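## Task

In a free-standing rack, insert the loose end of the green network patch cord into the port beneath the yellow label, latch clip up, pushed in until it latches. Same conditions: the cord is still soon after you finish, the rack stands untilted, the plug holds without robot support, whatever the robot touches at the end sinks no more than a fingernail's width when let go, and nothing leaves the table.

## Robot and tools

ROBOT. Two Franka FR3 arms, left_arm and right_arm, each with a Robotiq 140 mm two-finger gripper. The names are labels only and do not refer to sides of any image. Root bases in the scene frame: left_arm at (-0.006, +0.397, 0) m, quat_wxyz (+1.000, 0, 0, +0.002); right_arm at (+0.053, -0.289, 0) m, quat_wxyz (+1.000, 0, 0, 0).

FRAME. One shared scene frame, in metres. Origin on the table top midway between the arms, +x out over the table, +z up, left_arm on the +y side. The result prints each gripper's end_effector_position and end_effector_quat_wxyz there; the printed position can be off from reality, more so at long reach. end_effector_position is the point between the pads when closed. The fingers point along the gripper's +z and open and close along its y. Closed fingertips extend about 33 mm past that point, fully open about 9 mm; while closing, the tips travel about 24 mm further out, so keep that clearance above surfaces.

execute_actions. Argument actions: a list holding one item, or empty. Empty list ({"actions": []}) just reports the state. A wait is {"steps": N} with N up to 300 control steps (1/30 s each), counted from the previous result. A motion is {"rows": [...], "steps": N}, N from 1 to 15 (default 15); each row is used for one step, and the final row repeats if rows run out. Optional pictures (boolean) toggles camera images. A refused call sends nothing.

ROW LAYOUT. Every row is one flat list of 20 numbers covering both arms, even when only one moves: left_arm first (7 joint targets, then gripper position, force_limit, speed), then right_arm in the same 10-number order. Joint numbers are absolute target angles in radians, in the same order and convention as the Joint positions line: waist -2.744 to 2.744, shoulder -1.784 to 1.784, upper arm roll -2.901 to 2.901, elbow -3.042 to -0.152, forearm roll -2.807 to 2.807, wrist pitch 0.544 to 4.517, wrist roll -3.016 to 3.016. A target more than 0.018 rad beyond a range end, and further out than the joint's last reported angle, gets the call refused. True ends may sit up to 0.018 rad either side; targets past the true end are clipped to it, and "joint sent to its limit" may be reported (possibly about an earlier action). Absence of that line proves nothing.

GRIPPER NUMBERS, each in [-1, 1], absolute commands. position: +1 fully open (140 mm), pads touch near -0.8, -1 closes until blocked. force_limit: grip strength on parts up to 40 mm wide, roughly 14 N at -1, 60 N at 0, 107 N at +1. speed: rate of the gap change, roughly 30 mm/s at -1, 140 at 0, 250 at +1. To leave a gripper unchanged, resend its previous three numbers; a 0 is a real command.

MOTION LIMITS. Each step, a joint's target is held within a fixed lead of its measured angle: 0.248 rad for waist, shoulder, upper arm roll and elbow, 0.677 forearm roll, 0.715 wrist pitch, 1.54 wrist roll. If the targets would put a gripper over 70 mm from where it is measured, all that arm's targets are scaled back toward current angles. So big moves take several calls. Arms keep heading to the last row sent, even between calls, until everything nearly stops or a step is HELD.

RESULT LINES. State line: left_arm: ... | right_arm: ... with poses. Joint positions and Joint velocities: one block per arm in column order (rad, rad/s). position_measured: gripper counts, nonlinear, 3 fully open, 230 pads touching. object_status: 0 moving, 1 blocked while opening, 2 blocked while closing (a grip), 3 reached the request or pads met (thin item may still be held). A real grip reads 2 after sending -1. Stopped fingers stay put until position changes by at least 0.01 or the object yields or is lost. With status 2, a new force_limit applies only with a new position, e.g. switch -1 to -0.98. "joint command not followed": the clearance check altered or blocked joint targets on some steps; the rest ran. HELD: that step's row, or part, was not sent.

FAULTS. Joint load limits (N m): waist 35, shoulder 35, upper arm roll 32, elbow 30, forearm roll 12, wrist pitch 12, wrist roll 12. Contact force limit 40 N on any part of an arm, tool or held load (weight included). Hitting either stops that arm for 10 seconds and drops the rest of the call. Holding loads heats motors; MOTOR HOT warns, and an OVER-TEMPERATURE FAULT brakes the arm until it cools. Avoid arm-to-arm collisions or pressing, drops, slips, slams, hard hits and very hard pushes; insert the plug firmly but gently, don't tip the free-standing rack, and release so nothing keeps moving.

zoom_image: camera (cam_head_left, cam_head_right, cam_high, cam_low, cam_left_wrist, cam_right_wrist) and region [x0, y0, x1, y1] in that camera's pixels from the top-left, at most 504 by 504. Image sizes: head, high and low cameras 896x504, wrist cameras 504x504. Wrist camera frame wrist_camera_optical (+z forward, +x image right, +y down), possibly offset up to about 51 mm and tilted or rolled up to about 29 degrees.

read_manual: optional section, only "licences"; returns licence text, no motion.

finished_scene: scene, the integer of the scene being ended. Replying without any tool call ends everything.

Each tool is called by a JSON object that holds its "op" and its "data".

## Session

{"op": "execute_actions", "data": {"actions": []}}

Scene clock: 0.00 s of 6600.00 s.
left_arm: end_effector_position=(+0.3586, +0.8945, +0.3926) position_measured=3 object_status=3 end_effector_quat_wxyz=(-0.224, +0.918, +0.244, +0.217) | right_arm: end_effector_position=(+0.2413, -0.1516, +0.3046) position_measured=3 object_status=3 end_effector_quat_wxyz=(+0.607, +0.426, -0.607, +0.286)
Joint positions: left_arm=[ 0.969 -0.345 -0.056 -2.28   0.126  2.559 -1.26 ] | right_arm=[ 0.9    0.327 -0.003 -1.941 -0.214  0.809  1.235]
Joint velocities: left_arm=[ 0.    -0.    -0.002  0.001  0.001  0.    -0.   ] | right_arm=[ 0.     0.     0.001 -0.001 -0.     0.     0.001]

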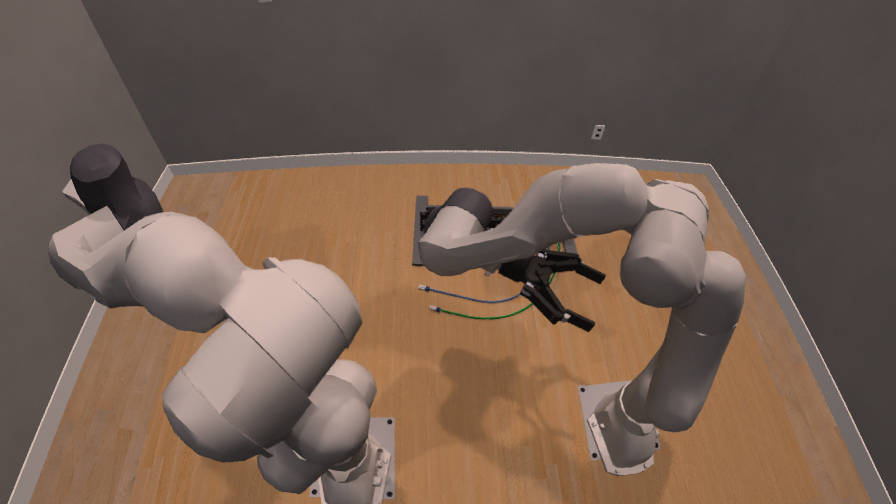

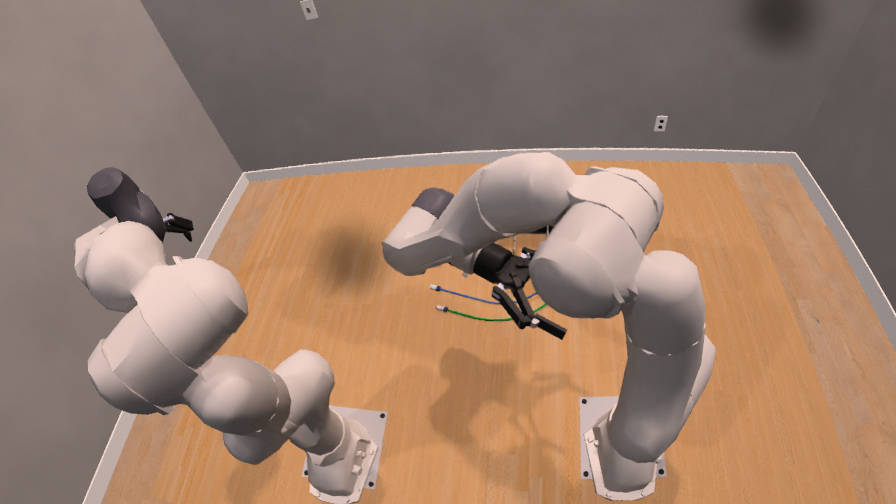

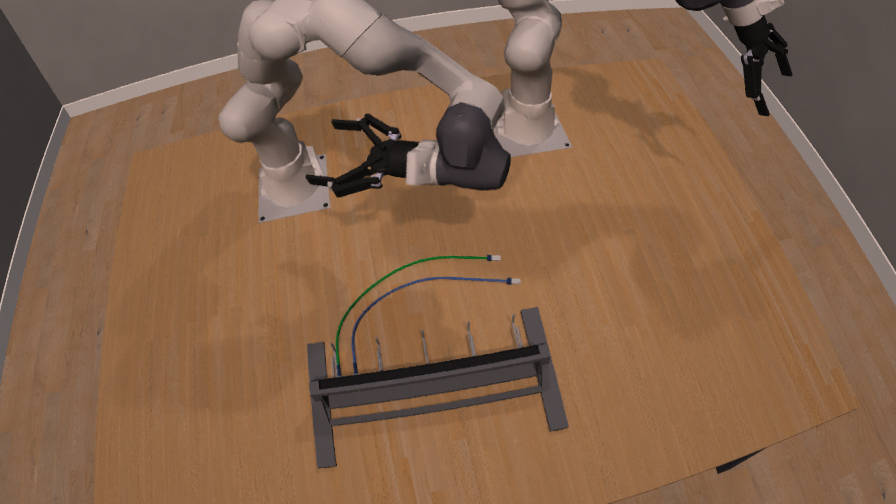

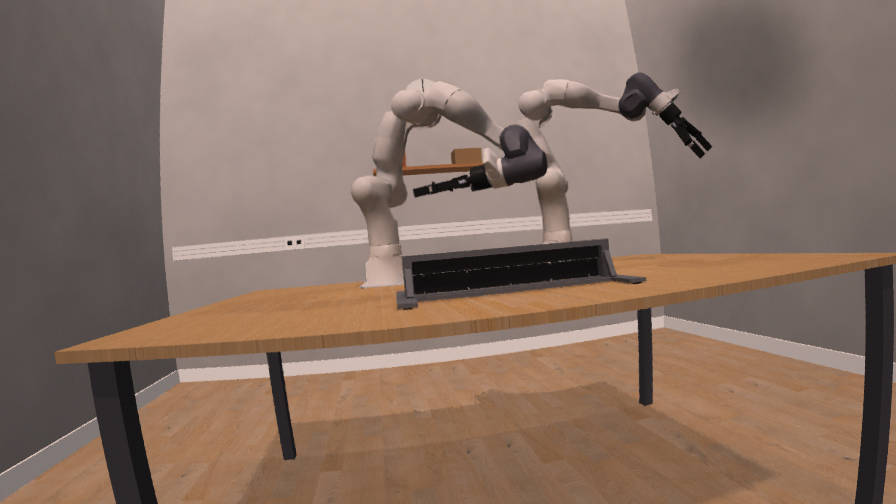

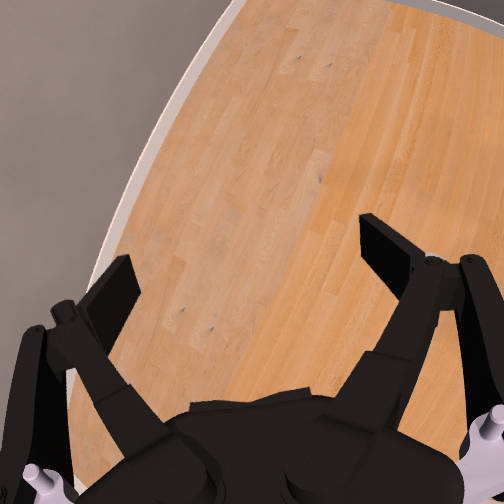

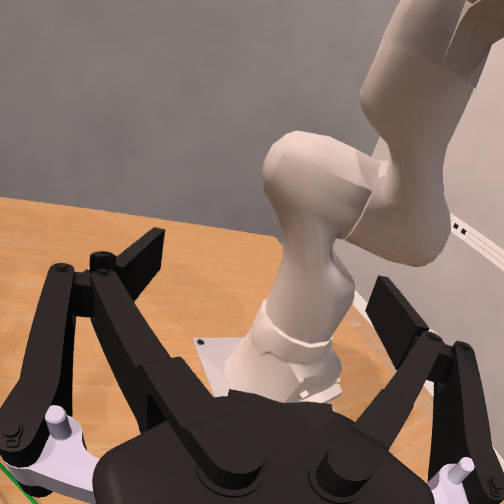

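{"op": "execute_actions", "data": {"actions": [{"rows": [
[0.968,-0.344,-0.056,-2.28,0.120,2.556,-1.251,1,0,0,0.9,0.326,0,-1.941,-0.213,0.813,1.224,1,0,0],
[0.967,-0.341,-0.055,-2.279,0.104,2.546,-1.227,1,0,0,0.901,0.323,0,-1.941,-0.211,0.824,1.194,1,0,0],
[0.964,-0.335,-0.054,-2.278,0.078,2.531,-1.187,1,0,0,0.901,0.319,0,-1.941,-0.208,0.842,1.145,1,0,0],
[0.961,-0.328,-0.053,-2.276,0.044,2.511,-1.133,1,0,0,0.903,0.312,0,-1.942,-0.204,0.866,1.079,1,0,0],
[0.956,-0.319,-0.052,-2.274,0.0,2.486,-1.067,1,0,0,0.904,0.305,0,-1.942,-0.198,0.896,0.997,1,0,0],
[0.951,-0.309,-0.05,-2.272,-0.05,2.456,-0.989,1,0,0,0.905,0.296,0,-1.943,-0.192,0.931,0.901,1,0,0],
[0.946,-0.297,-0.048,-2.269,-0.108,2.423,-0.901,1,0,0,0.907,0.285,0,-1.943,-0.184,0.971,0.791,1,0,0],
[0.939,-0.284,-0.046,-2.266,-0.172,2.386,-0.803,1,0,0,0.909,0.274,0,-1.944,-0.176,1.015,0.671,1,0,0],
[0.932,-0.27,-0.044,-2.263,-0.241,2.346,-0.697,1,0,0,0.911,0.262,0,-1.944,-0.168,1.063,0.541,1,0,0],
[0.925,-0.256,-0.041,-2.259,-0.314,2.303,-0.585,1,0,0,0.913,0.249,0,-1.945,-0.159,1.113,0.402,1,0,0],
[0.918,-0.24,-0.039,-2.256,-0.391,2.258,-0.466,1,0,0,0.916,0.235,0,-1.946,-0.149,1.167,0.256,1,0,0],
[0.91,-0.224,-0.036,-2.252,-0.471,2.211,-0.343,1,0,0,0.918,0.221,0,-1.947,-0.139,1.222,0.104,1,0,0],
[0.901,-0.207,-0.034,-2.248,-0.554,2.163,-0.216,1,0,0,0.921,0.206,0,-1.947,-0.128,1.279,-0.053,1,0,0],
[0.893,-0.19,-0.031,-2.244,-0.638,2.114,-0.087,1,0,0,0.923,0.192,0,-1.948,-0.118,1.337,-0.212,1,0,0],
[0.885,-0.173,-0.028,-2.24,-0.723,2.065,0.043,1,0,0,0.926,0.177,0,-1.949,-0.107,1.396,-0.372,1,0,0]], "steps": 15}], "pictures": false}}

{"op": "execute_actions", "data": {"actions": [{"rows": [
[0.876,-0.155,-0.025,-2.236,-0.807,2.016,0.172,1,0,0,0.929,0.161,0,-1.95,-0.096,1.455,-0.532,1,0,0],
[0.868,-0.138,-0.022,-2.232,-0.891,1.967,0.301,1,0,0,0.931,0.147,0,-1.951,-0.086,1.513,-0.691,1,0,0],
[0.859,-0.121,-0.02,-2.228,-0.974,1.919,0.428,1,0,0,0.934,0.132,0,-1.951,-0.075,1.57,-0.848,1,0,0],
[0.851,-0.105,-0.017,-2.224,-1.054,1.872,0.551,1,0,0,0.936,0.118,0,-1.952,-0.065,1.625,-1.0,1,0,0],
[0.844,-0.089,-0.015,-2.221,-1.131,1.827,0.67,1,0,0,0.939,0.104,0,-1.953,-0.055,1.679,-1.146,1,0,0],
[0.837,-0.075,-0.012,-2.217,-1.204,1.784,0.782,1,0,0,0.941,0.091,0,-1.954,-0.046,1.729,-1.285,1,0,0],
[0.83,-0.061,-0.01,-2.214,-1.273,1.744,0.888,1,0,0,0.943,0.079,0,-1.954,-0.038,1.777,-1.415,1,0,0],
[0.823,-0.048,-0.008,-2.211,-1.337,1.707,0.986,1,0,0,0.945,0.068,0,-1.955,-0.03,1.821,-1.535,1,0,0],
[0.818,-0.036,-0.006,-2.208,-1.395,1.674,1.074,1,0,0,0.947,0.057,0,-1.955,-0.022,1.861,-1.645,1,0,0],
[0.813,-0.026,-0.004,-2.206,-1.445,1.644,1.152,1,0,0,0.948,0.048,0,-1.956,-0.016,1.896,-1.741,1,0,0],
[0.808,-0.017,-0.003,-2.204,-1.489,1.619,1.218,1,0,0,0.949,0.041,0,-1.956,-0.01,1.926,-1.823,1,0,0],
[0.805,-0.01,-0.002,-2.202,-1.523,1.599,1.272,1,0,0,0.951,0.034,0,-1.957,-0.006,1.95,-1.889,1,0,0],
[0.802,-0.004,-0.001,-2.201,-1.549,1.584,1.312,1,0,0,0.951,0.03,0,-1.957,-0.002,1.968,-1.938,1,0,0],
[0.801,-0.001,0,-2.2,-1.565,1.574,1.336,1,0,0,0.952,0.027,0,-1.957,0.001,1.98,-1.968,1,0,0],
[0.8,0,0,-2.2,-1.571,1.571,1.345,1,0,0,0.952,0.026,0,-1.957,0.003,1.986,-1.984,1,0,0]], "steps": 15}], "pictures": false}}

{"op": "execute_actions", "data": {"actions": [{"steps": 35}]}}

Scene clock: 35.00 s of 6600.00 s.
left_arm: end_effector_position=(+0.4069, +0.7925, +0.2936) position_measured=3 object_status=3 end_effector_quat_wxyz=(+0.004, +0.966, +0.155, +0.206) | right_arm: end_effector_position=(+0.2685, -0.0842, +0.2368) position_measured=3 object_status=3 end_effector_quat_wxyz=(+0.482, +0.724, -0.492, +0.046)
Joint positions: left_arm=[ 0.913 -0.228 -0.037 -2.254 -0.386  2.305 -0.791] | right_arm=[ 0.918  0.214 -0.002 -1.946 -0.143  1.157  0.552]
Joint velocities: left_arm=[-0.155  0.354  0.043  0.055 -1.439 -0.767  1.505] | right_arm=[ 0.066 -0.376  0.003  0.001  0.229  1.182 -2.528]
Steps of this call (steps 1 to 90: nothing new was sent; then 31.50 s passed at rest; steps 91 to 105: all 15 steps of this action). Readings (joint positions | what the end effector reports):
91: left_arm=[0.969 -0.345 -0.056 -2.280 0.125 2.559 -1.260] | right_arm=[0.900 0.327 -0.003 -1.941 -0.214 0.809 1.234] | left_arm position_measured=3 object_status=3 | right_arm position_measured=3 object_status=3
92: left_arm=[0.969 -0.345 -0.056 -2.280 0.122 2.557 -1.258] | right_arm=[0.900 0.327 -0.002 -1.941 -0.214 0.811 1.231] | left_arm position_measured=3 object_status=3 | right_arm position_measured=3 object_status=3
94: left_arm=[0.966 -0.342 -0.055 -2.278 0.098 2.547 -1.241] | right_arm=[0.901 0.324 -0.002 -1.941 -0.212 0.824 1.209] | left_arm position_measured=3 object_status=3 | right_arm position_measured=3 object_status=3
98: left_arm=[0.952 -0.313 -0.050 -2.270 -0.028 2.488 -1.136] | right_arm=[0.904 0.299 -0.002 -1.943 -0.196 0.896 1.079] | left_arm position_measured=3 object_status=3 | right_arm position_measured=3 object_status=3
105: the state above

Scene clock: 35.50 s of 6600.00 s.
left_arm: end_effector_position=(+0.5325, +0.6085, +0.3137) position_measured=3 object_status=3 end_effector_quat_wxyz=(+0.274, +0.859, -0.097, +0.422) | right_arm: end_effector_position=(+0.3445, +0.0976, +0.2277) position_measured=3 object_status=3 end_effector_quat_wxyz=(+0.110, +0.988, +0.083, -0.074)
Joint positions: left_arm=[ 0.831 -0.057 -0.012 -2.218 -1.158  1.894  0.044] | right_arm=[ 0.946  0.052 -0.002 -1.952 -0.031  1.74  -0.786]
Joint velocities: left_arm=[-0.141  0.29   0.029  0.059 -1.374 -0.813  1.869] | right_arm=[ 0.044 -0.235  0.    -0.     0.191  1.077 -2.922]
Steps of this call (steps 1 to 15: all 15 steps of this action). Readings (joint positions | what the end effector reports):
1: left_arm=[0.908 -0.216 -0.035 -2.252 -0.438 2.278 -0.739] | right_arm=[0.920 0.201 -0.002 -1.946 -0.134 1.198 0.465] | left_arm position_measured=3 object_status=3 | right_arm position_measured=3 object_status=3
2: left_arm=[0.902 -0.204 -0.033 -2.249 -0.490 2.251 -0.686] | right_arm=[0.923 0.189 -0.002 -1.947 -0.126 1.239 0.377] | left_arm position_measured=3 object_status=3 | right_arm position_measured=3 object_status=3
4: left_arm=[0.891 -0.180 -0.030 -2.244 -0.593 2.197 -0.582] | right_arm=[0.927 0.165 -0.002 -1.947 -0.111 1.319 0.203] | left_arm position_measured=3 object_status=3 | right_arm position_measured=3 object_status=3
8: left_arm=[0.868 -0.134 -0.023 -2.234 -0.800 2.089 -0.368] | right_arm=[0.934 0.120 -0.002 -1.949 -0.080 1.476 -0.144] | left_arm position_measured=3 object_status=3 | right_arm position_measured=3 object_status=3
15: the state above

Scene clock: 36.67 s of 6600.00 s.
left_arm: end_effector_position=(+0.5786, +0.5441, +0.4369) position_measured=3 object_status=3 end_effector_quat_wxyz=(+0.033, +0.532, -0.468, +0.705) | right_arm: end_effector_position=(+0.3817, +0.1705, +0.2516) position_measured=3 object_status=3 end_effector_quat_wxyz=(-0.001, +0.787, +0.617, +0.002)
Joint positions: left_arm=[ 0.801 -0.002 -0.001 -2.201 -1.567  1.574  1.304] | right_arm=[ 0.951  0.026 -0.001 -1.954  0.001  1.983 -1.954]
Joint velocities: left_arm=[-0.     0.    -0.001 -0.    -0.    -0.001  0.113] | right_arm=[ 0.001 -0.001 -0.001  0.     0.001  0.001 -0.086]
Steps of this call (steps 1 to 35: the robot went on to your last target). Readings (joint positions | what the end effector reports):
1: left_arm=[0.826 -0.048 -0.010 -2.216 -1.206 1.865 0.111] | right_arm=[0.947 0.044 -0.002 -1.952 -0.025 1.778 -0.893] | left_arm position_measured=3 object_status=3 | right_arm position_measured=3 object_status=3
2: left_arm=[0.822 -0.039 -0.009 -2.214 -1.254 1.836 0.182] | right_arm=[0.948 0.038 -0.002 -1.952 -0.018 1.815 -1.004] | left_arm position_measured=3 object_status=3 | right_arm position_measured=3 object_status=3
4: left_arm=[0.814 -0.023 -0.007 -2.210 -1.346 1.777 0.335] | right_arm=[0.950 0.029 -0.001 -1.952 -0.010 1.871 -1.196] | left_arm position_measured=3 object_status=3 | right_arm position_measured=3 object_status=3
8: left_arm=[0.803 -0.004 -0.004 -2.204 -1.488 1.669 0.674] | right_arm=[0.951 0.026 -0.001 -1.953 -0.003 1.934 -1.475] | left_arm position_measured=3 object_status=3 | right_arm position_measured=3 object_status=3
35: the state above

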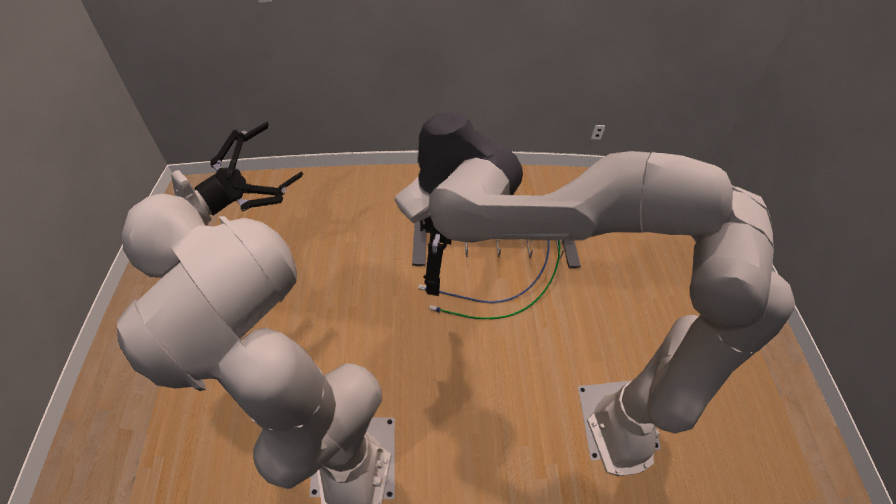

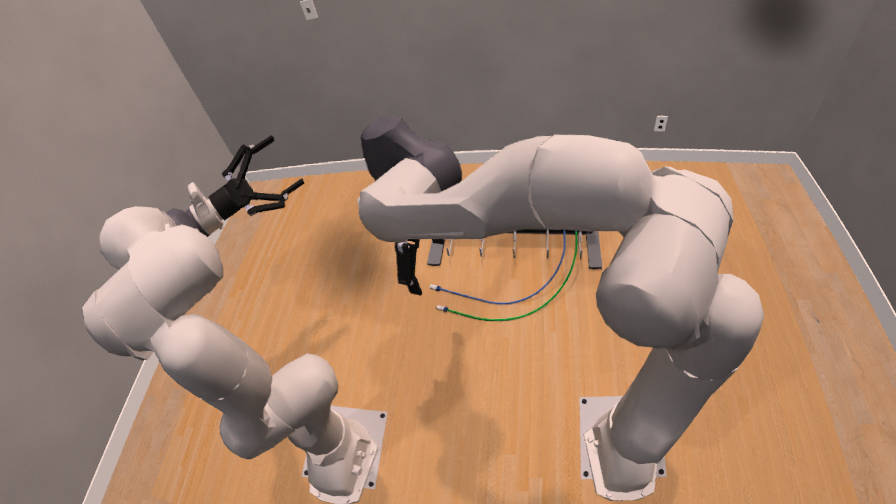

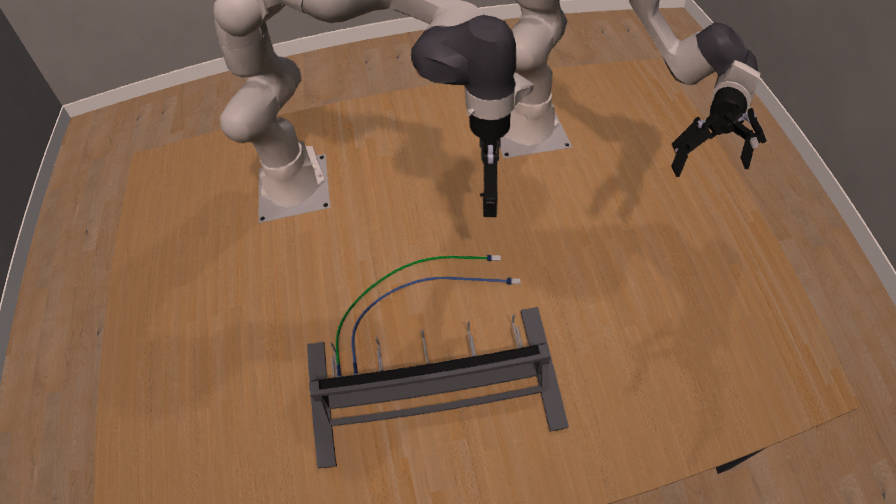

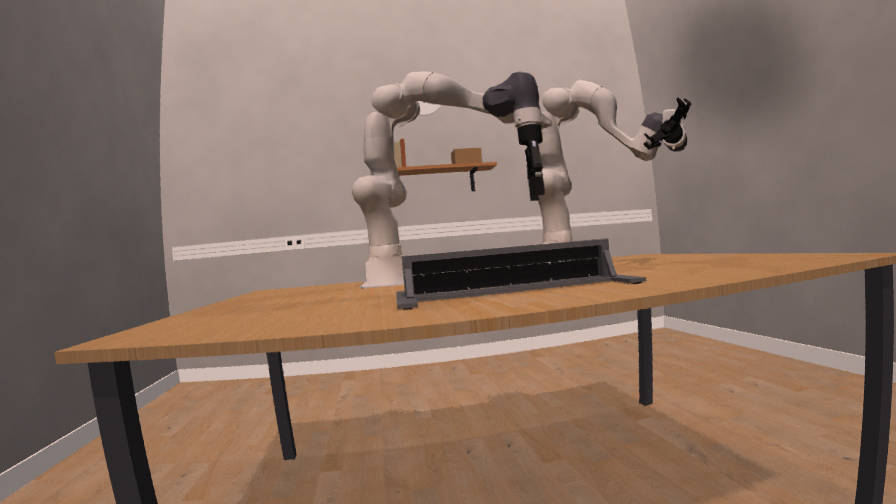

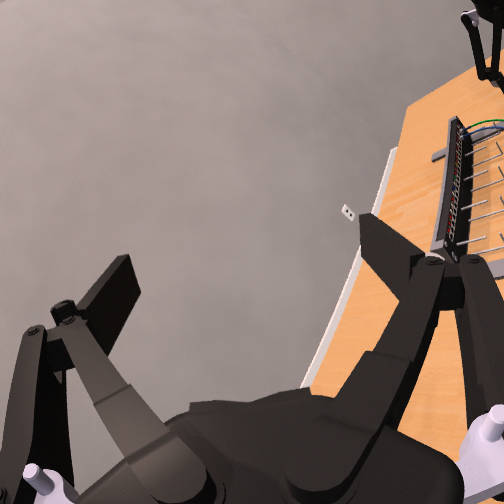

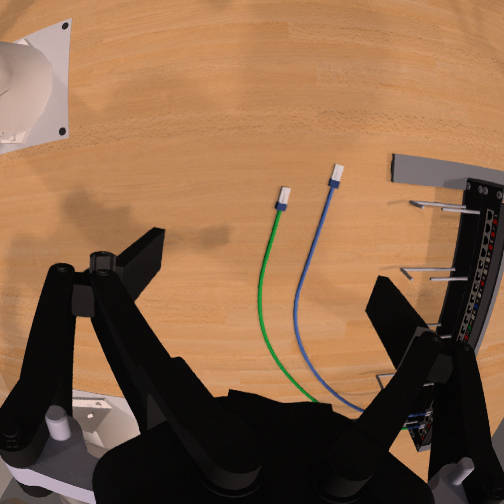

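{"op": "zoom_image", "data": {"camera": "cam_right_wrist", "region": [400, 170, 504, 450]}}

{"op": "zoom_image", "data": {"camera": "cam_left_wrist", "region": [424, 110, 504, 270]}}

{"op": "zoom_image", "data": {"camera": "cam_right_wrist", "region": [255, 170, 315, 230]}}

Region (400, 170, 504, 450) of cam_right_wrist's 504x504 image, scaled by 1.800, with more detail than that image has; it fills the left 187 columns of this view, and the rest is white.

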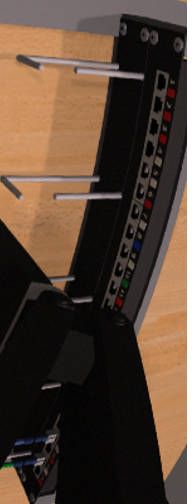

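Region (424, 110, 504, 270) of cam_left_wrist's 504x504 image, scaled by 3.150, with more detail than that image has.

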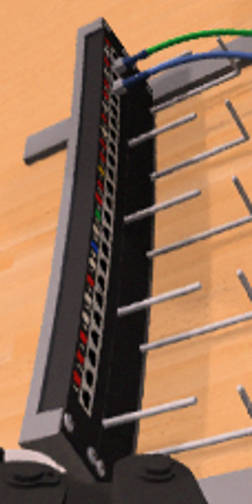

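Region (255, 170, 315, 230) of cam_right_wrist's 504x504 image, scaled by 8.400, with more detail than that image has.

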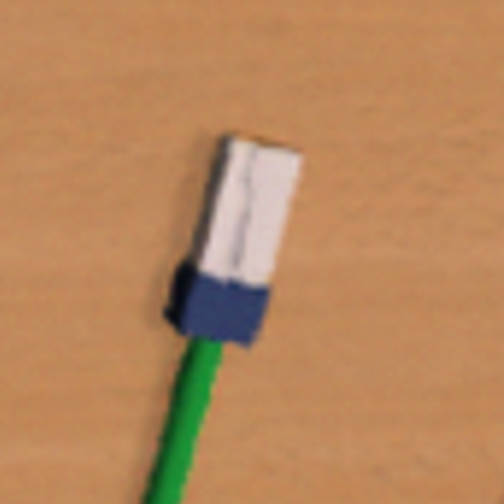

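{"op": "execute_actions", "data": {"actions": [{"rows": [
[0.799,0.002,0,-2.2,-1.57,1.571,1.345,1,0,0,0.951,0.027,0,-1.955,0,1.984,-1.975,-0.3,0,0],
[0.796,0.007,0,-2.202,-1.566,1.57,1.345,1,0,0,0.951,0.028,0,-1.956,0,1.988,-1.97,-0.3,0,0],
[0.792,0.016,0,-2.204,-1.561,1.569,1.345,1,0,0,0.951,0.031,0,-1.959,0,1.994,-1.965,-0.3,0,0],
[0.785,0.028,0,-2.206,-1.553,1.567,1.346,1,0,0,0.951,0.035,0,-1.963,0,2.002,-1.96,-0.3,0,0],
[0.778,0.043,0,-2.21,-1.544,1.565,1.346,1,0,0,0.951,0.04,0,-1.968,0,2.011,-1.955,-0.3,0,0],
[0.769,0.061,0,-2.214,-1.532,1.563,1.347,1,0,0,0.951,0.046,0,-1.974,0,2.023,-1.95,-0.3,0,0],
[0.759,0.08,0,-2.218,-1.52,1.56,1.347,1,0,0,0.951,0.052,0,-1.981,0,2.036,-1.945,-0.3,0,0],
[0.747,0.102,0,-2.223,-1.506,1.557,1.348,1,0,0,0.951,0.059,0,-1.988,0,2.05,-1.94,-0.3,0,0],
[0.735,0.126,0,-2.229,-1.491,1.554,1.348,1,0,0,0.951,0.067,0,-1.996,0,2.065,-1.935,-0.3,0,0],
[0.722,0.151,0,-2.234,-1.475,1.55,1.349,1,0,0,0.951,0.075,0,-2.005,0,2.082,-1.93,-0.3,0,0],
[0.709,0.178,0,-2.241,-1.458,1.546,1.35,1,0,0,0.951,0.084,0,-2.013,0,2.099,-1.925,-0.3,0,0],
[0.694,0.205,0,-2.247,-1.44,1.542,1.35,1,0,0,0.951,0.093,0,-2.023,0,2.117,-1.92,-0.3,0,0],
[0.68,0.234,0,-2.253,-1.422,1.539,1.351,1,0,0,0.951,0.102,0,-2.032,0,2.136,-1.915,-0.3,0,0],
[0.665,0.262,0,-2.26,-1.404,1.535,1.352,1,0,0,0.951,0.111,0,-2.042,0,2.154,-1.91,-0.3,0,0],
[0.65,0.291,0,-2.266,-1.386,1.53,1.352,1,0,0,0.951,0.12,0,-2.052,0,2.174,-1.905,-0.3,0,0]], "steps": 15}], "pictures": false}}

{"op": "execute_actions", "data": {"actions": [{"rows": [
[0.635,0.32,0,-2.273,-1.367,1.526,1.353,1,0,0,0.951,0.13,0,-2.061,0,2.193,-1.9,-0.3,0,0],
[0.62,0.349,0,-2.28,-1.349,1.522,1.354,1,0,0,0.951,0.139,0,-2.071,0,2.211,-1.896,-0.3,0,0],
[0.606,0.378,0,-2.286,-1.331,1.519,1.355,1,0,0,0.951,0.148,0,-2.08,0,2.23,-1.896,-0.3,0,0],
[0.591,0.405,0,-2.292,-1.313,1.515,1.355,1,0,0,0.951,0.157,0,-2.09,0,2.248,-1.896,-0.3,0,0],
[0.578,0.432,0,-2.298,-1.296,1.511,1.356,1,0,0,0.951,0.166,0,-2.098,0,2.265,-1.896,-0.3,0,0],
[0.565,0.457,0,-2.304,-1.28,1.507,1.357,1,0,0,0.951,0.174,0,-2.107,0,2.282,-1.896,-0.3,0,0],
[0.553,0.481,0,-2.31,-1.265,1.504,1.357,1,0,0,0.951,0.182,0,-2.115,0,2.297,-1.896,-0.3,0,0],
[0.541,0.503,0,-2.315,-1.251,1.501,1.358,1,0,0,0.951,0.189,0,-2.122,0,2.311,-1.896,-0.3,0,0],
[0.531,0.522,0,-2.319,-1.239,1.498,1.358,1,0,0,0.951,0.195,0,-2.129,0,2.324,-1.896,-0.3,0,0],
[0.522,0.54,0,-2.323,-1.227,1.496,1.359,1,0,0,0.951,0.201,0,-2.135,0,2.336,-1.896,-0.3,0,0],
[0.515,0.555,0,-2.327,-1.218,1.494,1.359,1,0,0,0.951,0.206,0,-2.14,0,2.345,-1.896,-0.3,0,0],
[0.508,0.567,0,-2.329,-1.21,1.492,1.36,1,0,0,0.951,0.21,0,-2.144,0,2.354,-1.896,-0.3,0,0],
[0.504,0.576,0,-2.331,-1.205,1.491,1.36,1,0,0,0.951,0.213,0,-2.148,0,2.36,-1.896,-0.3,0,0],
[0.501,0.581,0,-2.332,-1.201,1.49,1.36,1,0,0,0.951,0.215,0,-2.15,0,2.365,-1.896,-0.3,0,0],
[0.5,0.583,0,-2.333,-1.2,1.49,1.36,1,0,0,0.951,0.216,0,-2.151,0,2.367,-1.896,-0.3,0,0]], "steps": 15}], "pictures": false}}

{"op": "execute_actions", "data": {"actions": [{"steps": 20}]}}

Scene clock: 81.97 s of 6600.00 s.
left_arm: end_effector_position=(+0.5621, +0.4551, +0.2877) position_measured=3 object_status=3 end_effector_quat_wxyz=(+0.184, +0.550, -0.476, +0.661) | right_arm: end_effector_position=(+0.3803, +0.1685, +0.1865) position_measured=108 object_status=0 end_effector_quat_wxyz=(+0.003, +0.790, +0.613, -0.013)
Joint positions: left_arm=[ 0.688  0.219  0.001 -2.247 -1.45   1.55   1.341] | right_arm=[ 0.951  0.098 -0.001 -2.028  0.001  2.099 -1.944]
Joint velocities: left_arm=[-0.37   0.758 -0.019 -0.182  0.405 -0.079  0.007] | right_arm=[-0.001  0.284  0.    -0.283  0.001  0.433  0.114]
Steps of this call (steps 1 to 30: the robot went on to your last target; steps 31 to 90: nothing new was sent; then 41.80 s passed at rest; steps 91 to 105: all 15 steps of this action). Readings (joint positions | what the end effector reports):
91: left_arm=[0.801 -0.002 -0.001 -2.201 -1.567 1.573 1.338] | right_arm=[0.951 0.026 -0.001 -1.954 0.001 1.984 -1.980] | left_arm position_measured=3 object_status=3 | right_arm position_measured=3 object_status=0
92: left_arm=[0.800 -0.001 -0.001 -2.201 -1.567 1.573 1.338] | right_arm=[0.951 0.026 -0.001 -1.954 0.001 1.984 -1.979] | left_arm position_measured=3 object_status=3 | right_arm position_measured=9 object_status=0
94: left_arm=[0.796 0.006 0.000 -2.201 -1.565 1.572 1.338] | right_arm=[0.951 0.027 -0.001 -1.956 0.001 1.988 -1.977] | left_arm position_measured=3 object_status=3 | right_arm position_measured=24 object_status=0
98: left_arm=[0.770 0.054 0.002 -2.209 -1.541 1.567 1.339] | right_arm=[0.951 0.040 -0.001 -1.970 0.001 2.012 -1.968] | left_arm position_measured=3 object_status=3 | right_arm position_measured=55 object_status=0
105: the state above

Scene clock: 82.47 s of 6600.00 s.
left_arm: end_effector_position=(+0.4234, +0.2872, +0.1109) position_measured=3 object_status=3 end_effector_quat_wxyz=(+0.455, +0.541, -0.461, +0.536) | right_arm: end_effector_position=(+0.3755, +0.1616, +0.0901) position_measured=167 object_status=3 end_effector_quat_wxyz=(+0.005, +0.800, +0.599, -0.016)
Joint positions: left_arm=[ 0.508  0.572 -0.002 -2.331 -1.229  1.503  1.348] | right_arm=[ 0.951  0.212 -0.001 -2.144  0.001  2.322 -1.909]
Joint velocities: left_arm=[-0.142  0.284 -0.007 -0.088  0.232 -0.067  0.016] | right_arm=[-0.     0.087 -0.    -0.088 -0.     0.25   0.027]
Steps of this call (steps 1 to 15: all 15 steps of this action). Readings (joint positions | what the end effector reports):
1: left_arm=[0.675 0.244 0.001 -2.253 -1.436 1.547 1.341] | right_arm=[0.951 0.107 -0.001 -2.038 0.001 2.115 -1.940] | left_arm position_measured=3 object_status=3 | right_arm position_measured=115 object_status=0
2: left_arm=[0.662 0.270 0.001 -2.259 -1.421 1.544 1.341] | right_arm=[0.951 0.117 -0.001 -2.047 0.001 2.132 -1.936] | left_arm position_measured=3 object_status=3 | right_arm position_measured=123 object_status=0
4: left_arm=[0.636 0.321 0.001 -2.270 -1.391 1.539 1.342] | right_arm=[0.951 0.136 -0.001 -2.067 0.001 2.166 -1.929] | left_arm position_measured=3 object_status=3 | right_arm position_measured=138 object_status=0
8: left_arm=[0.583 0.423 0.000 -2.294 -1.328 1.526 1.344] | right_arm=[0.951 0.172 -0.001 -2.103 0.001 2.233 -1.919] | left_arm position_measured=3 object_status=3 | right_arm position_measured=166 object_status=0
15: the state above

Scene clock: 83.13 s of 6600.00 s.
left_arm: end_effector_position=(+0.4105, +0.2804, +0.1081) position_measured=3 object_status=3 end_effector_quat_wxyz=(+0.469, +0.534, -0.464, +0.528) | right_arm: end_effector_position=(+0.3813, +0.1698, +0.0893) position_measured=167 object_status=3 end_effector_quat_wxyz=(-0.000, +0.803, +0.597, -0.001)
Joint positions: left_arm=[ 0.501  0.584 -0.001 -2.335 -1.204  1.492  1.352] | right_arm=[ 0.951  0.216 -0.001 -2.149  0.001  2.364 -1.901]
Joint velocities: left_arm=[-0.    -0.     0.001 -0.002 -0.     0.001  0.001] | right_arm=[-0.001  0.     0.     0.002 -0.     0.005  0.004]
Steps of this call (steps 1 to 20: the robot went on to your last target). Readings (joint positions | what the end effector reports):
1: left_arm=[0.504 0.579 -0.002 -2.334 -1.223 1.501 1.349] | right_arm=[0.951 0.214 -0.001 -2.146 0.001 2.329 -1.908] | left_arm position_measured=3 object_status=3 | right_arm position_measured=167 object_status=3
2: left_arm=[0.502 0.583 -0.002 -2.335 -1.218 1.499 1.349] | right_arm=[0.951 0.216 -0.001 -2.148 0.001 2.335 -1.907] | left_arm position_measured=3 object_status=3 | right_arm position_measured=167 object_status=3
4: left_arm=[0.501 0.584 -0.002 -2.335 -1.212 1.497 1.350] | right_arm=[0.951 0.216 -0.001 -2.149 0.001 2.345 -1.906] | left_arm position_measured=3 object_status=3 | right_arm position_measured=167 object_status=3
8: left_arm=[0.501 0.584 -0.002 -2.335 -1.207 1.494 1.351] | right_arm=[0.951 0.216 -0.001 -2.149 0.001 2.356 -1.904] | left_arm position_measured=3 object_status=3 | right_arm position_measured=167 object_status=3
20: the state above

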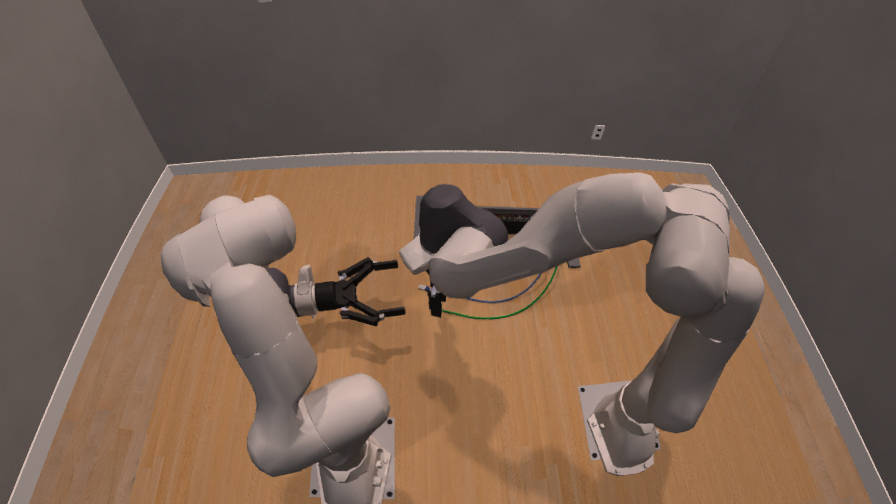

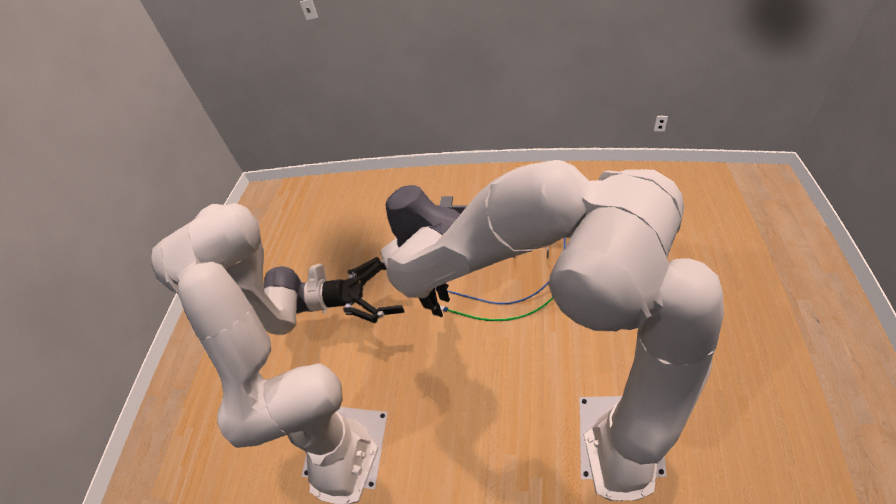

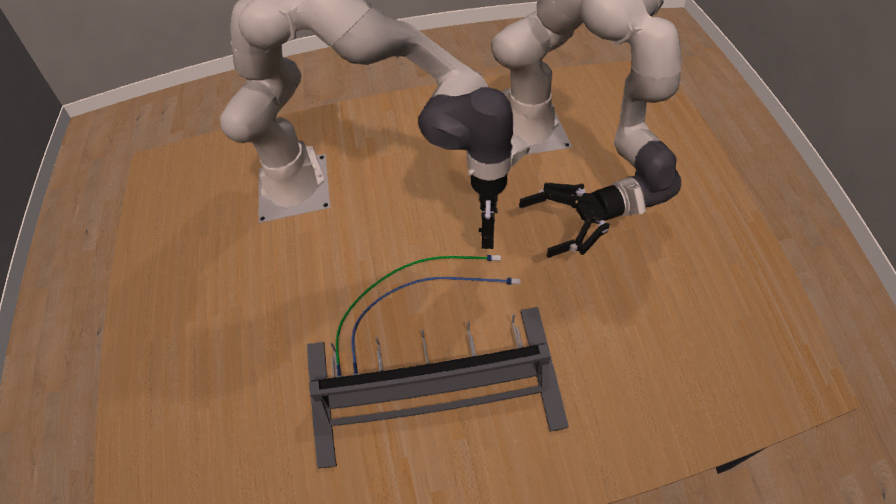

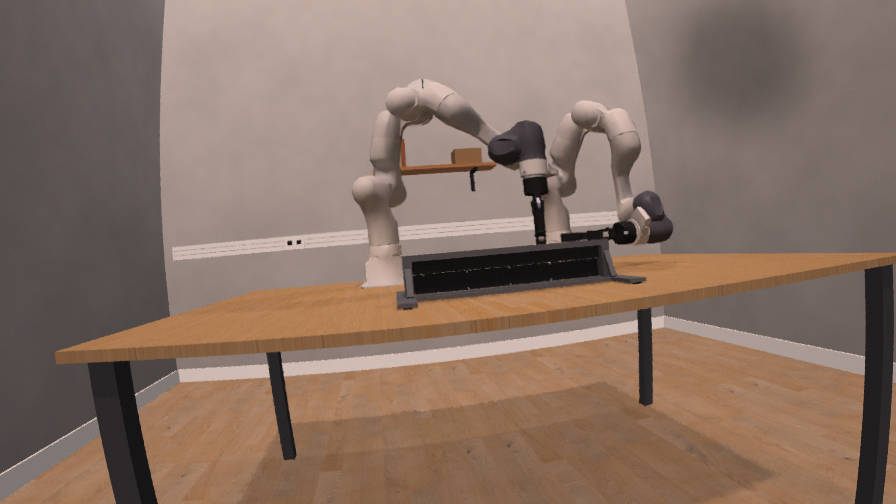

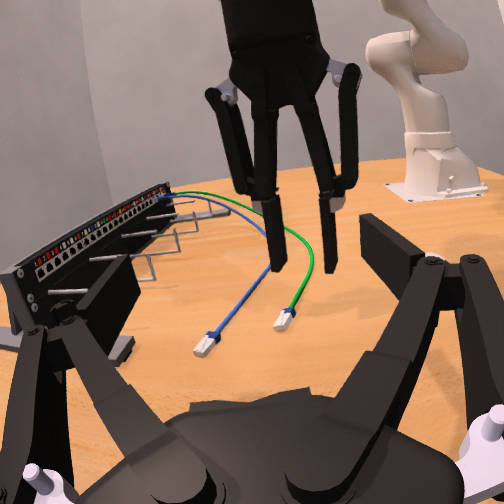

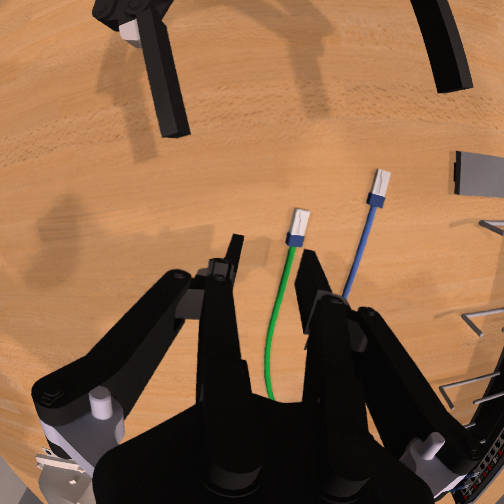

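{"op": "execute_actions", "data": {"actions": [{"rows": [
[0.5,0.583,0,-2.333,-1.2,1.49,1.36,1,0,0,0.949,0.217,0,-2.149,0,2.368,-1.91,-0.3,0,0],
[0.5,0.583,0,-2.333,-1.2,1.49,1.36,1,0,0,0.946,0.22,0,-2.1485,0,2.372,-1.916,-0.3,0,0],
[0.5,0.583,0,-2.333,-1.2,1.49,1.36,1,0,0,0.942,0.224,0,-2.148,0,2.377,-1.922,-0.3,0,0],
[0.5,0.583,0,-2.333,-1.2,1.49,1.36,1,0,0,0.937,0.23,0,-2.147,0,2.383,-1.928,-0.3,0,0],
[0.5,0.583,0,-2.333,-1.2,1.49,1.36,1,0,0,0.932,0.236,0,-2.146,0,2.39,-1.934,-0.3,0,0],
[0.5,0.583,0,-2.333,-1.2,1.49,1.36,1,0,0,0.927,0.243,0,-2.145,0,2.397,-1.94,-0.3,0,0],
[0.5,0.583,0,-2.333,-1.2,1.49,1.36,1,0,0,0.922,0.251,0,-2.144,0,2.404,-1.944,-0.3,0,0],
[0.5,0.583,0,-2.333,-1.2,1.49,1.36,1,0,0,0.918,0.259,0,-2.143,0,2.411,-1.944,-0.3,0,0],
[0.5,0.583,0,-2.333,-1.2,1.49,1.36,1,0,0,0.915,0.266,0,-2.142,0,2.418,-1.944,-0.3,0,0],
[0.5,0.583,0,-2.333,-1.2,1.49,1.36,1,0,0,0.913,0.273,0,-2.1415,0,2.424,-1.944,-0.3,0,0],
[0.5,0.583,0,-2.333,-1.2,1.49,1.36,1,0,0,0.912,0.28,0,-2.141,0,2.429,-1.944,-0.3,0,0],
[0.5,0.583,0,-2.333,-1.2,1.49,1.36,1,0,0,0.9115,0.285,0,-2.1405,0,2.433,-1.944,-0.3,0,0],
[0.5,0.583,0,-2.333,-1.2,1.49,1.36,1,0,0,0.9112,0.289,0,-2.14,0,2.436,-1.944,-0.3,0,0],
[0.5,0.583,0,-2.333,-1.2,1.49,1.36,1,0,0,0.9112,0.292,0,-2.14,0,2.437,-1.944,-0.3,0,0],
[0.5,0.583,0,-2.333,-1.2,1.49,1.36,1,0,0,0.9112,0.293,0,-2.14,0,2.437,-1.944,-0.3,0,0]], "steps": 15}], "pictures": false}}

{"op": "execute_actions", "data": {"actions": [{"steps": 15}]}}

{"op": "zoom_image", "data": {"camera": "cam_right_wrist", "region": [220, 190, 330, 300]}}

{"op": "zoom_image", "data": {"camera": "cam_left_wrist", "region": [245, 260, 335, 350]}}

Scene clock: 104.10 s of 6600.00 s.
left_arm: end_effector_position=(+0.4105, +0.2805, +0.1082) position_measured=3 object_status=3 end_effector_quat_wxyz=(+0.469, +0.534, -0.465, +0.528) | right_arm: end_effector_position=(+0.3992, +0.1591, +0.0566) position_measured=167 object_status=3 end_effector_quat_wxyz=(+0.001, +0.805, +0.593, -0.005)
Joint positions: left_arm=[ 0.501  0.584 -0.001 -2.334 -1.204  1.492  1.353] | right_arm=[ 0.913  0.286  0.    -2.144  0.001  2.419 -1.929]
Joint velocities: left_arm=[-0.001 -0.    -0.    -0.001 -0.001  0.    -0.001] | right_arm=[-0.009  0.118  0.    -0.    -0.001  0.089 -0.038]
Steps of this call (steps 1 to 15: the robot went on to your last target; steps 16 to 90: nothing new was sent; then 17.47 s passed at rest; steps 91 to 105: all 15 steps of this action). Readings (joint positions | what the end effector reports):
91: left_arm=[0.501 0.584 -0.001 -2.334 -1.204 1.492 1.353] | right_arm=[0.951 0.216 -0.001 -2.149 0.001 2.365 -1.901] | left_arm position_measured=3 object_status=3 | right_arm position_measured=167 object_status=3
92: left_arm=[0.501 0.584 -0.001 -2.334 -1.204 1.492 1.353] | right_arm=[0.950 0.216 -0.001 -2.149 0.001 2.366 -1.902] | left_arm position_measured=3 object_status=3 | right_arm position_measured=167 object_status=3
94: left_arm=[0.501 0.584 -0.001 -2.334 -1.204 1.492 1.353] | right_arm=[0.947 0.219 -0.000 -2.149 0.001 2.370 -1.905] | left_arm position_measured=3 object_status=3 | right_arm position_measured=167 object_status=3
98: left_arm=[0.501 0.584 -0.001 -2.334 -1.204 1.492 1.353] | right_arm=[0.930 0.239 0.000 -2.146 0.001 2.386 -1.916] | left_arm position_measured=3 object_status=3 | right_arm position_measured=167 object_status=3
105: the state above

Scene clock: 104.60 s of 6600.00 s.
left_arm: end_effector_position=(+0.4105, +0.2805, +0.1082) position_measured=3 object_status=3 end_effector_quat_wxyz=(+0.469, +0.534, -0.465, +0.528) | right_arm: end_effector_position=(+0.4015, +0.1619, +0.0548) position_measured=167 object_status=3 end_effector_quat_wxyz=(-0.000, +0.803, +0.596, -0.001)
Joint positions: left_arm=[ 0.501  0.584 -0.001 -2.334 -1.204  1.492  1.353] | right_arm=[ 0.913  0.292  0.    -2.143  0.001  2.434 -1.938]
Joint velocities: left_arm=[ 0.001 -0.001 -0.001 -0.001 -0.     0.001  0.   ] | right_arm=[-0.     0.     0.     0.001  0.001  0.005 -0.005]
Steps of this call (steps 1 to 15: the robot went on to your last target). Readings (joint positions | what the end effector reports):
1: left_arm=[0.501 0.584 -0.001 -2.334 -1.204 1.492 1.353] | right_arm=[0.913 0.289 0.000 -2.144 0.001 2.422 -1.930] | left_arm position_measured=3 object_status=3 | right_arm position_measured=167 object_status=3
2: left_arm=[0.501 0.584 -0.001 -2.334 -1.204 1.492 1.353] | right_arm=[0.913 0.291 0.000 -2.144 0.001 2.424 -1.931] | left_arm position_measured=3 object_status=3 | right_arm position_measured=167 object_status=3
4: left_arm=[0.501 0.584 -0.001 -2.334 -1.204 1.492 1.353] | right_arm=[0.913 0.292 0.000 -2.144 0.001 2.427 -1.933] | left_arm position_measured=3 object_status=3 | right_arm position_measured=167 object_status=3
8: left_arm=[0.501 0.584 -0.001 -2.334 -1.204 1.492 1.353] | right_arm=[0.913 0.292 0.000 -2.143 0.001 2.431 -1.935] | left_arm position_measured=3 object_status=3 | right_arm position_measured=167 object_status=3
15: the state above

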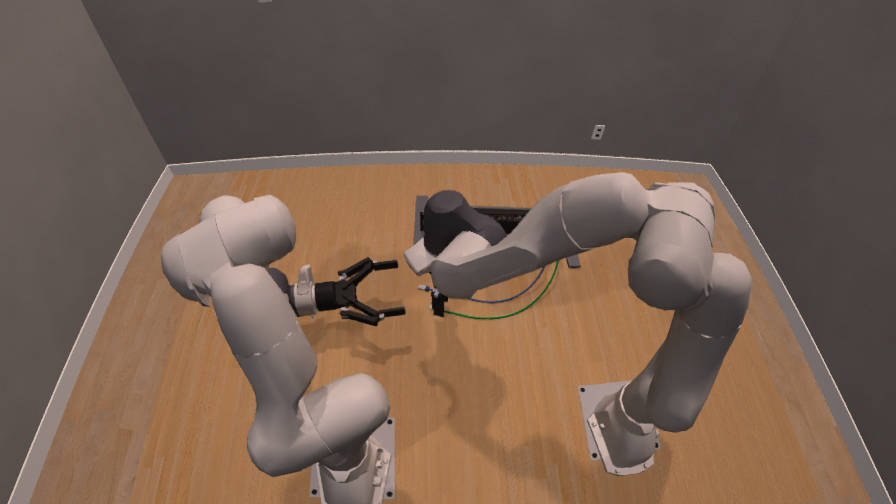

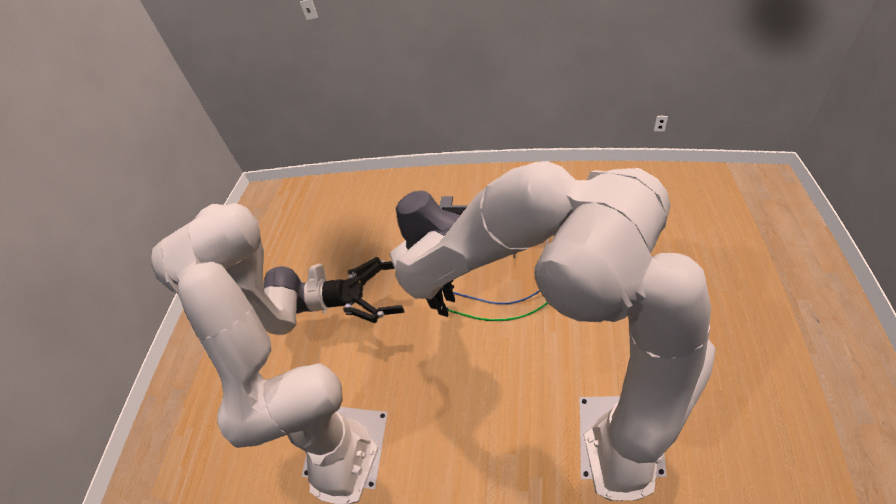

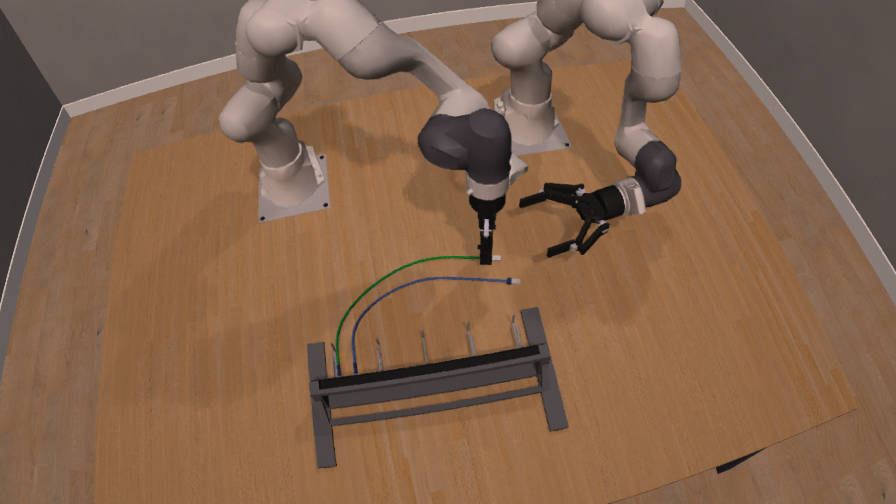

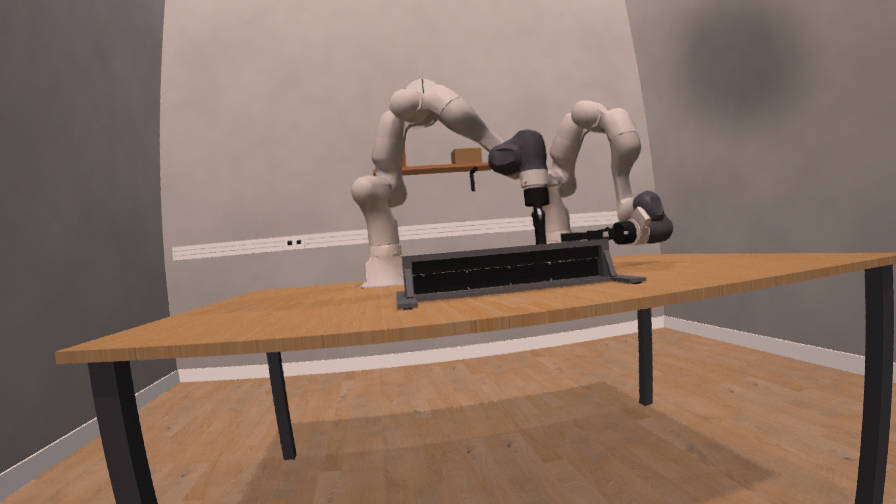

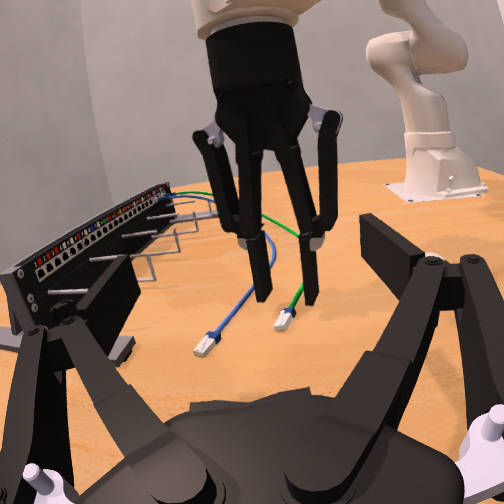

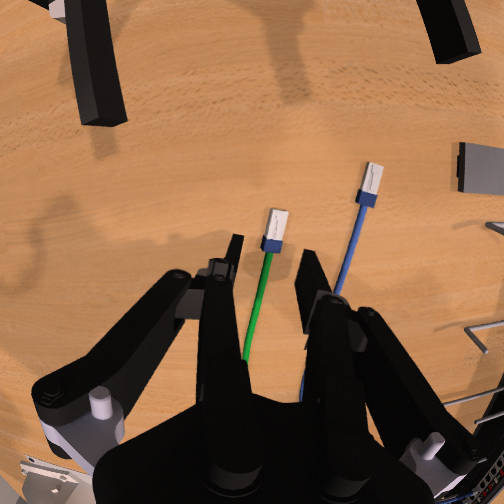

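Region (220, 190, 330, 300) of cam_right_wrist's 504x504 image, scaled by 4.582, with more detail than that image has.

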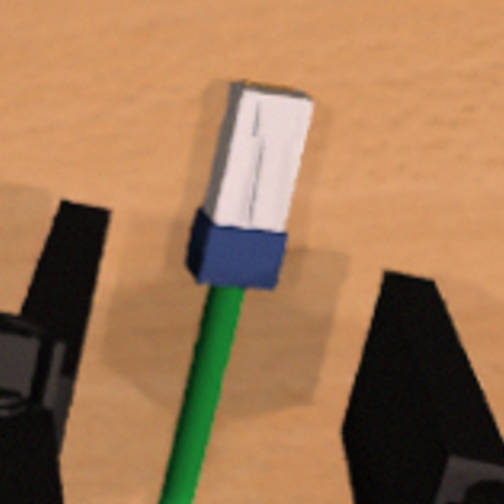

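Region (245, 260, 335, 350) of cam_left_wrist's 504x504 image, scaled by 5.600, with more detail than that image has.

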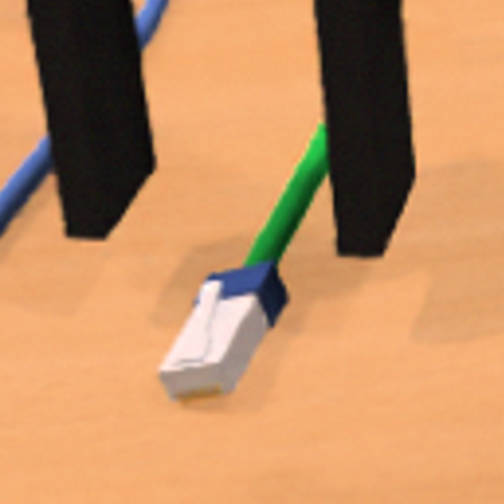

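{"op": "zoom_image", "data": {"camera": "cam_left_wrist", "region": [266, 300, 302, 336]}}

Region (266, 300, 302, 336) of cam_left_wrist's 504x504 image, scaled by 14.000, with more detail than that image has.

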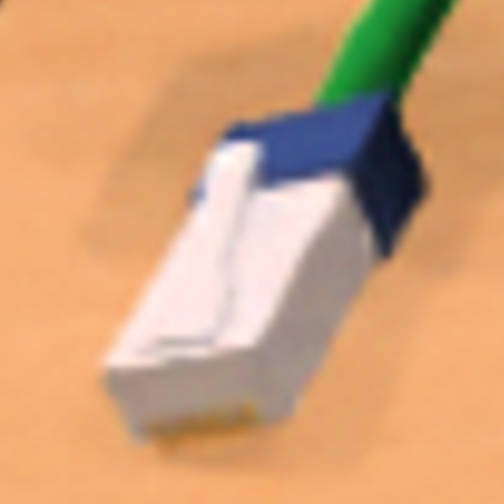

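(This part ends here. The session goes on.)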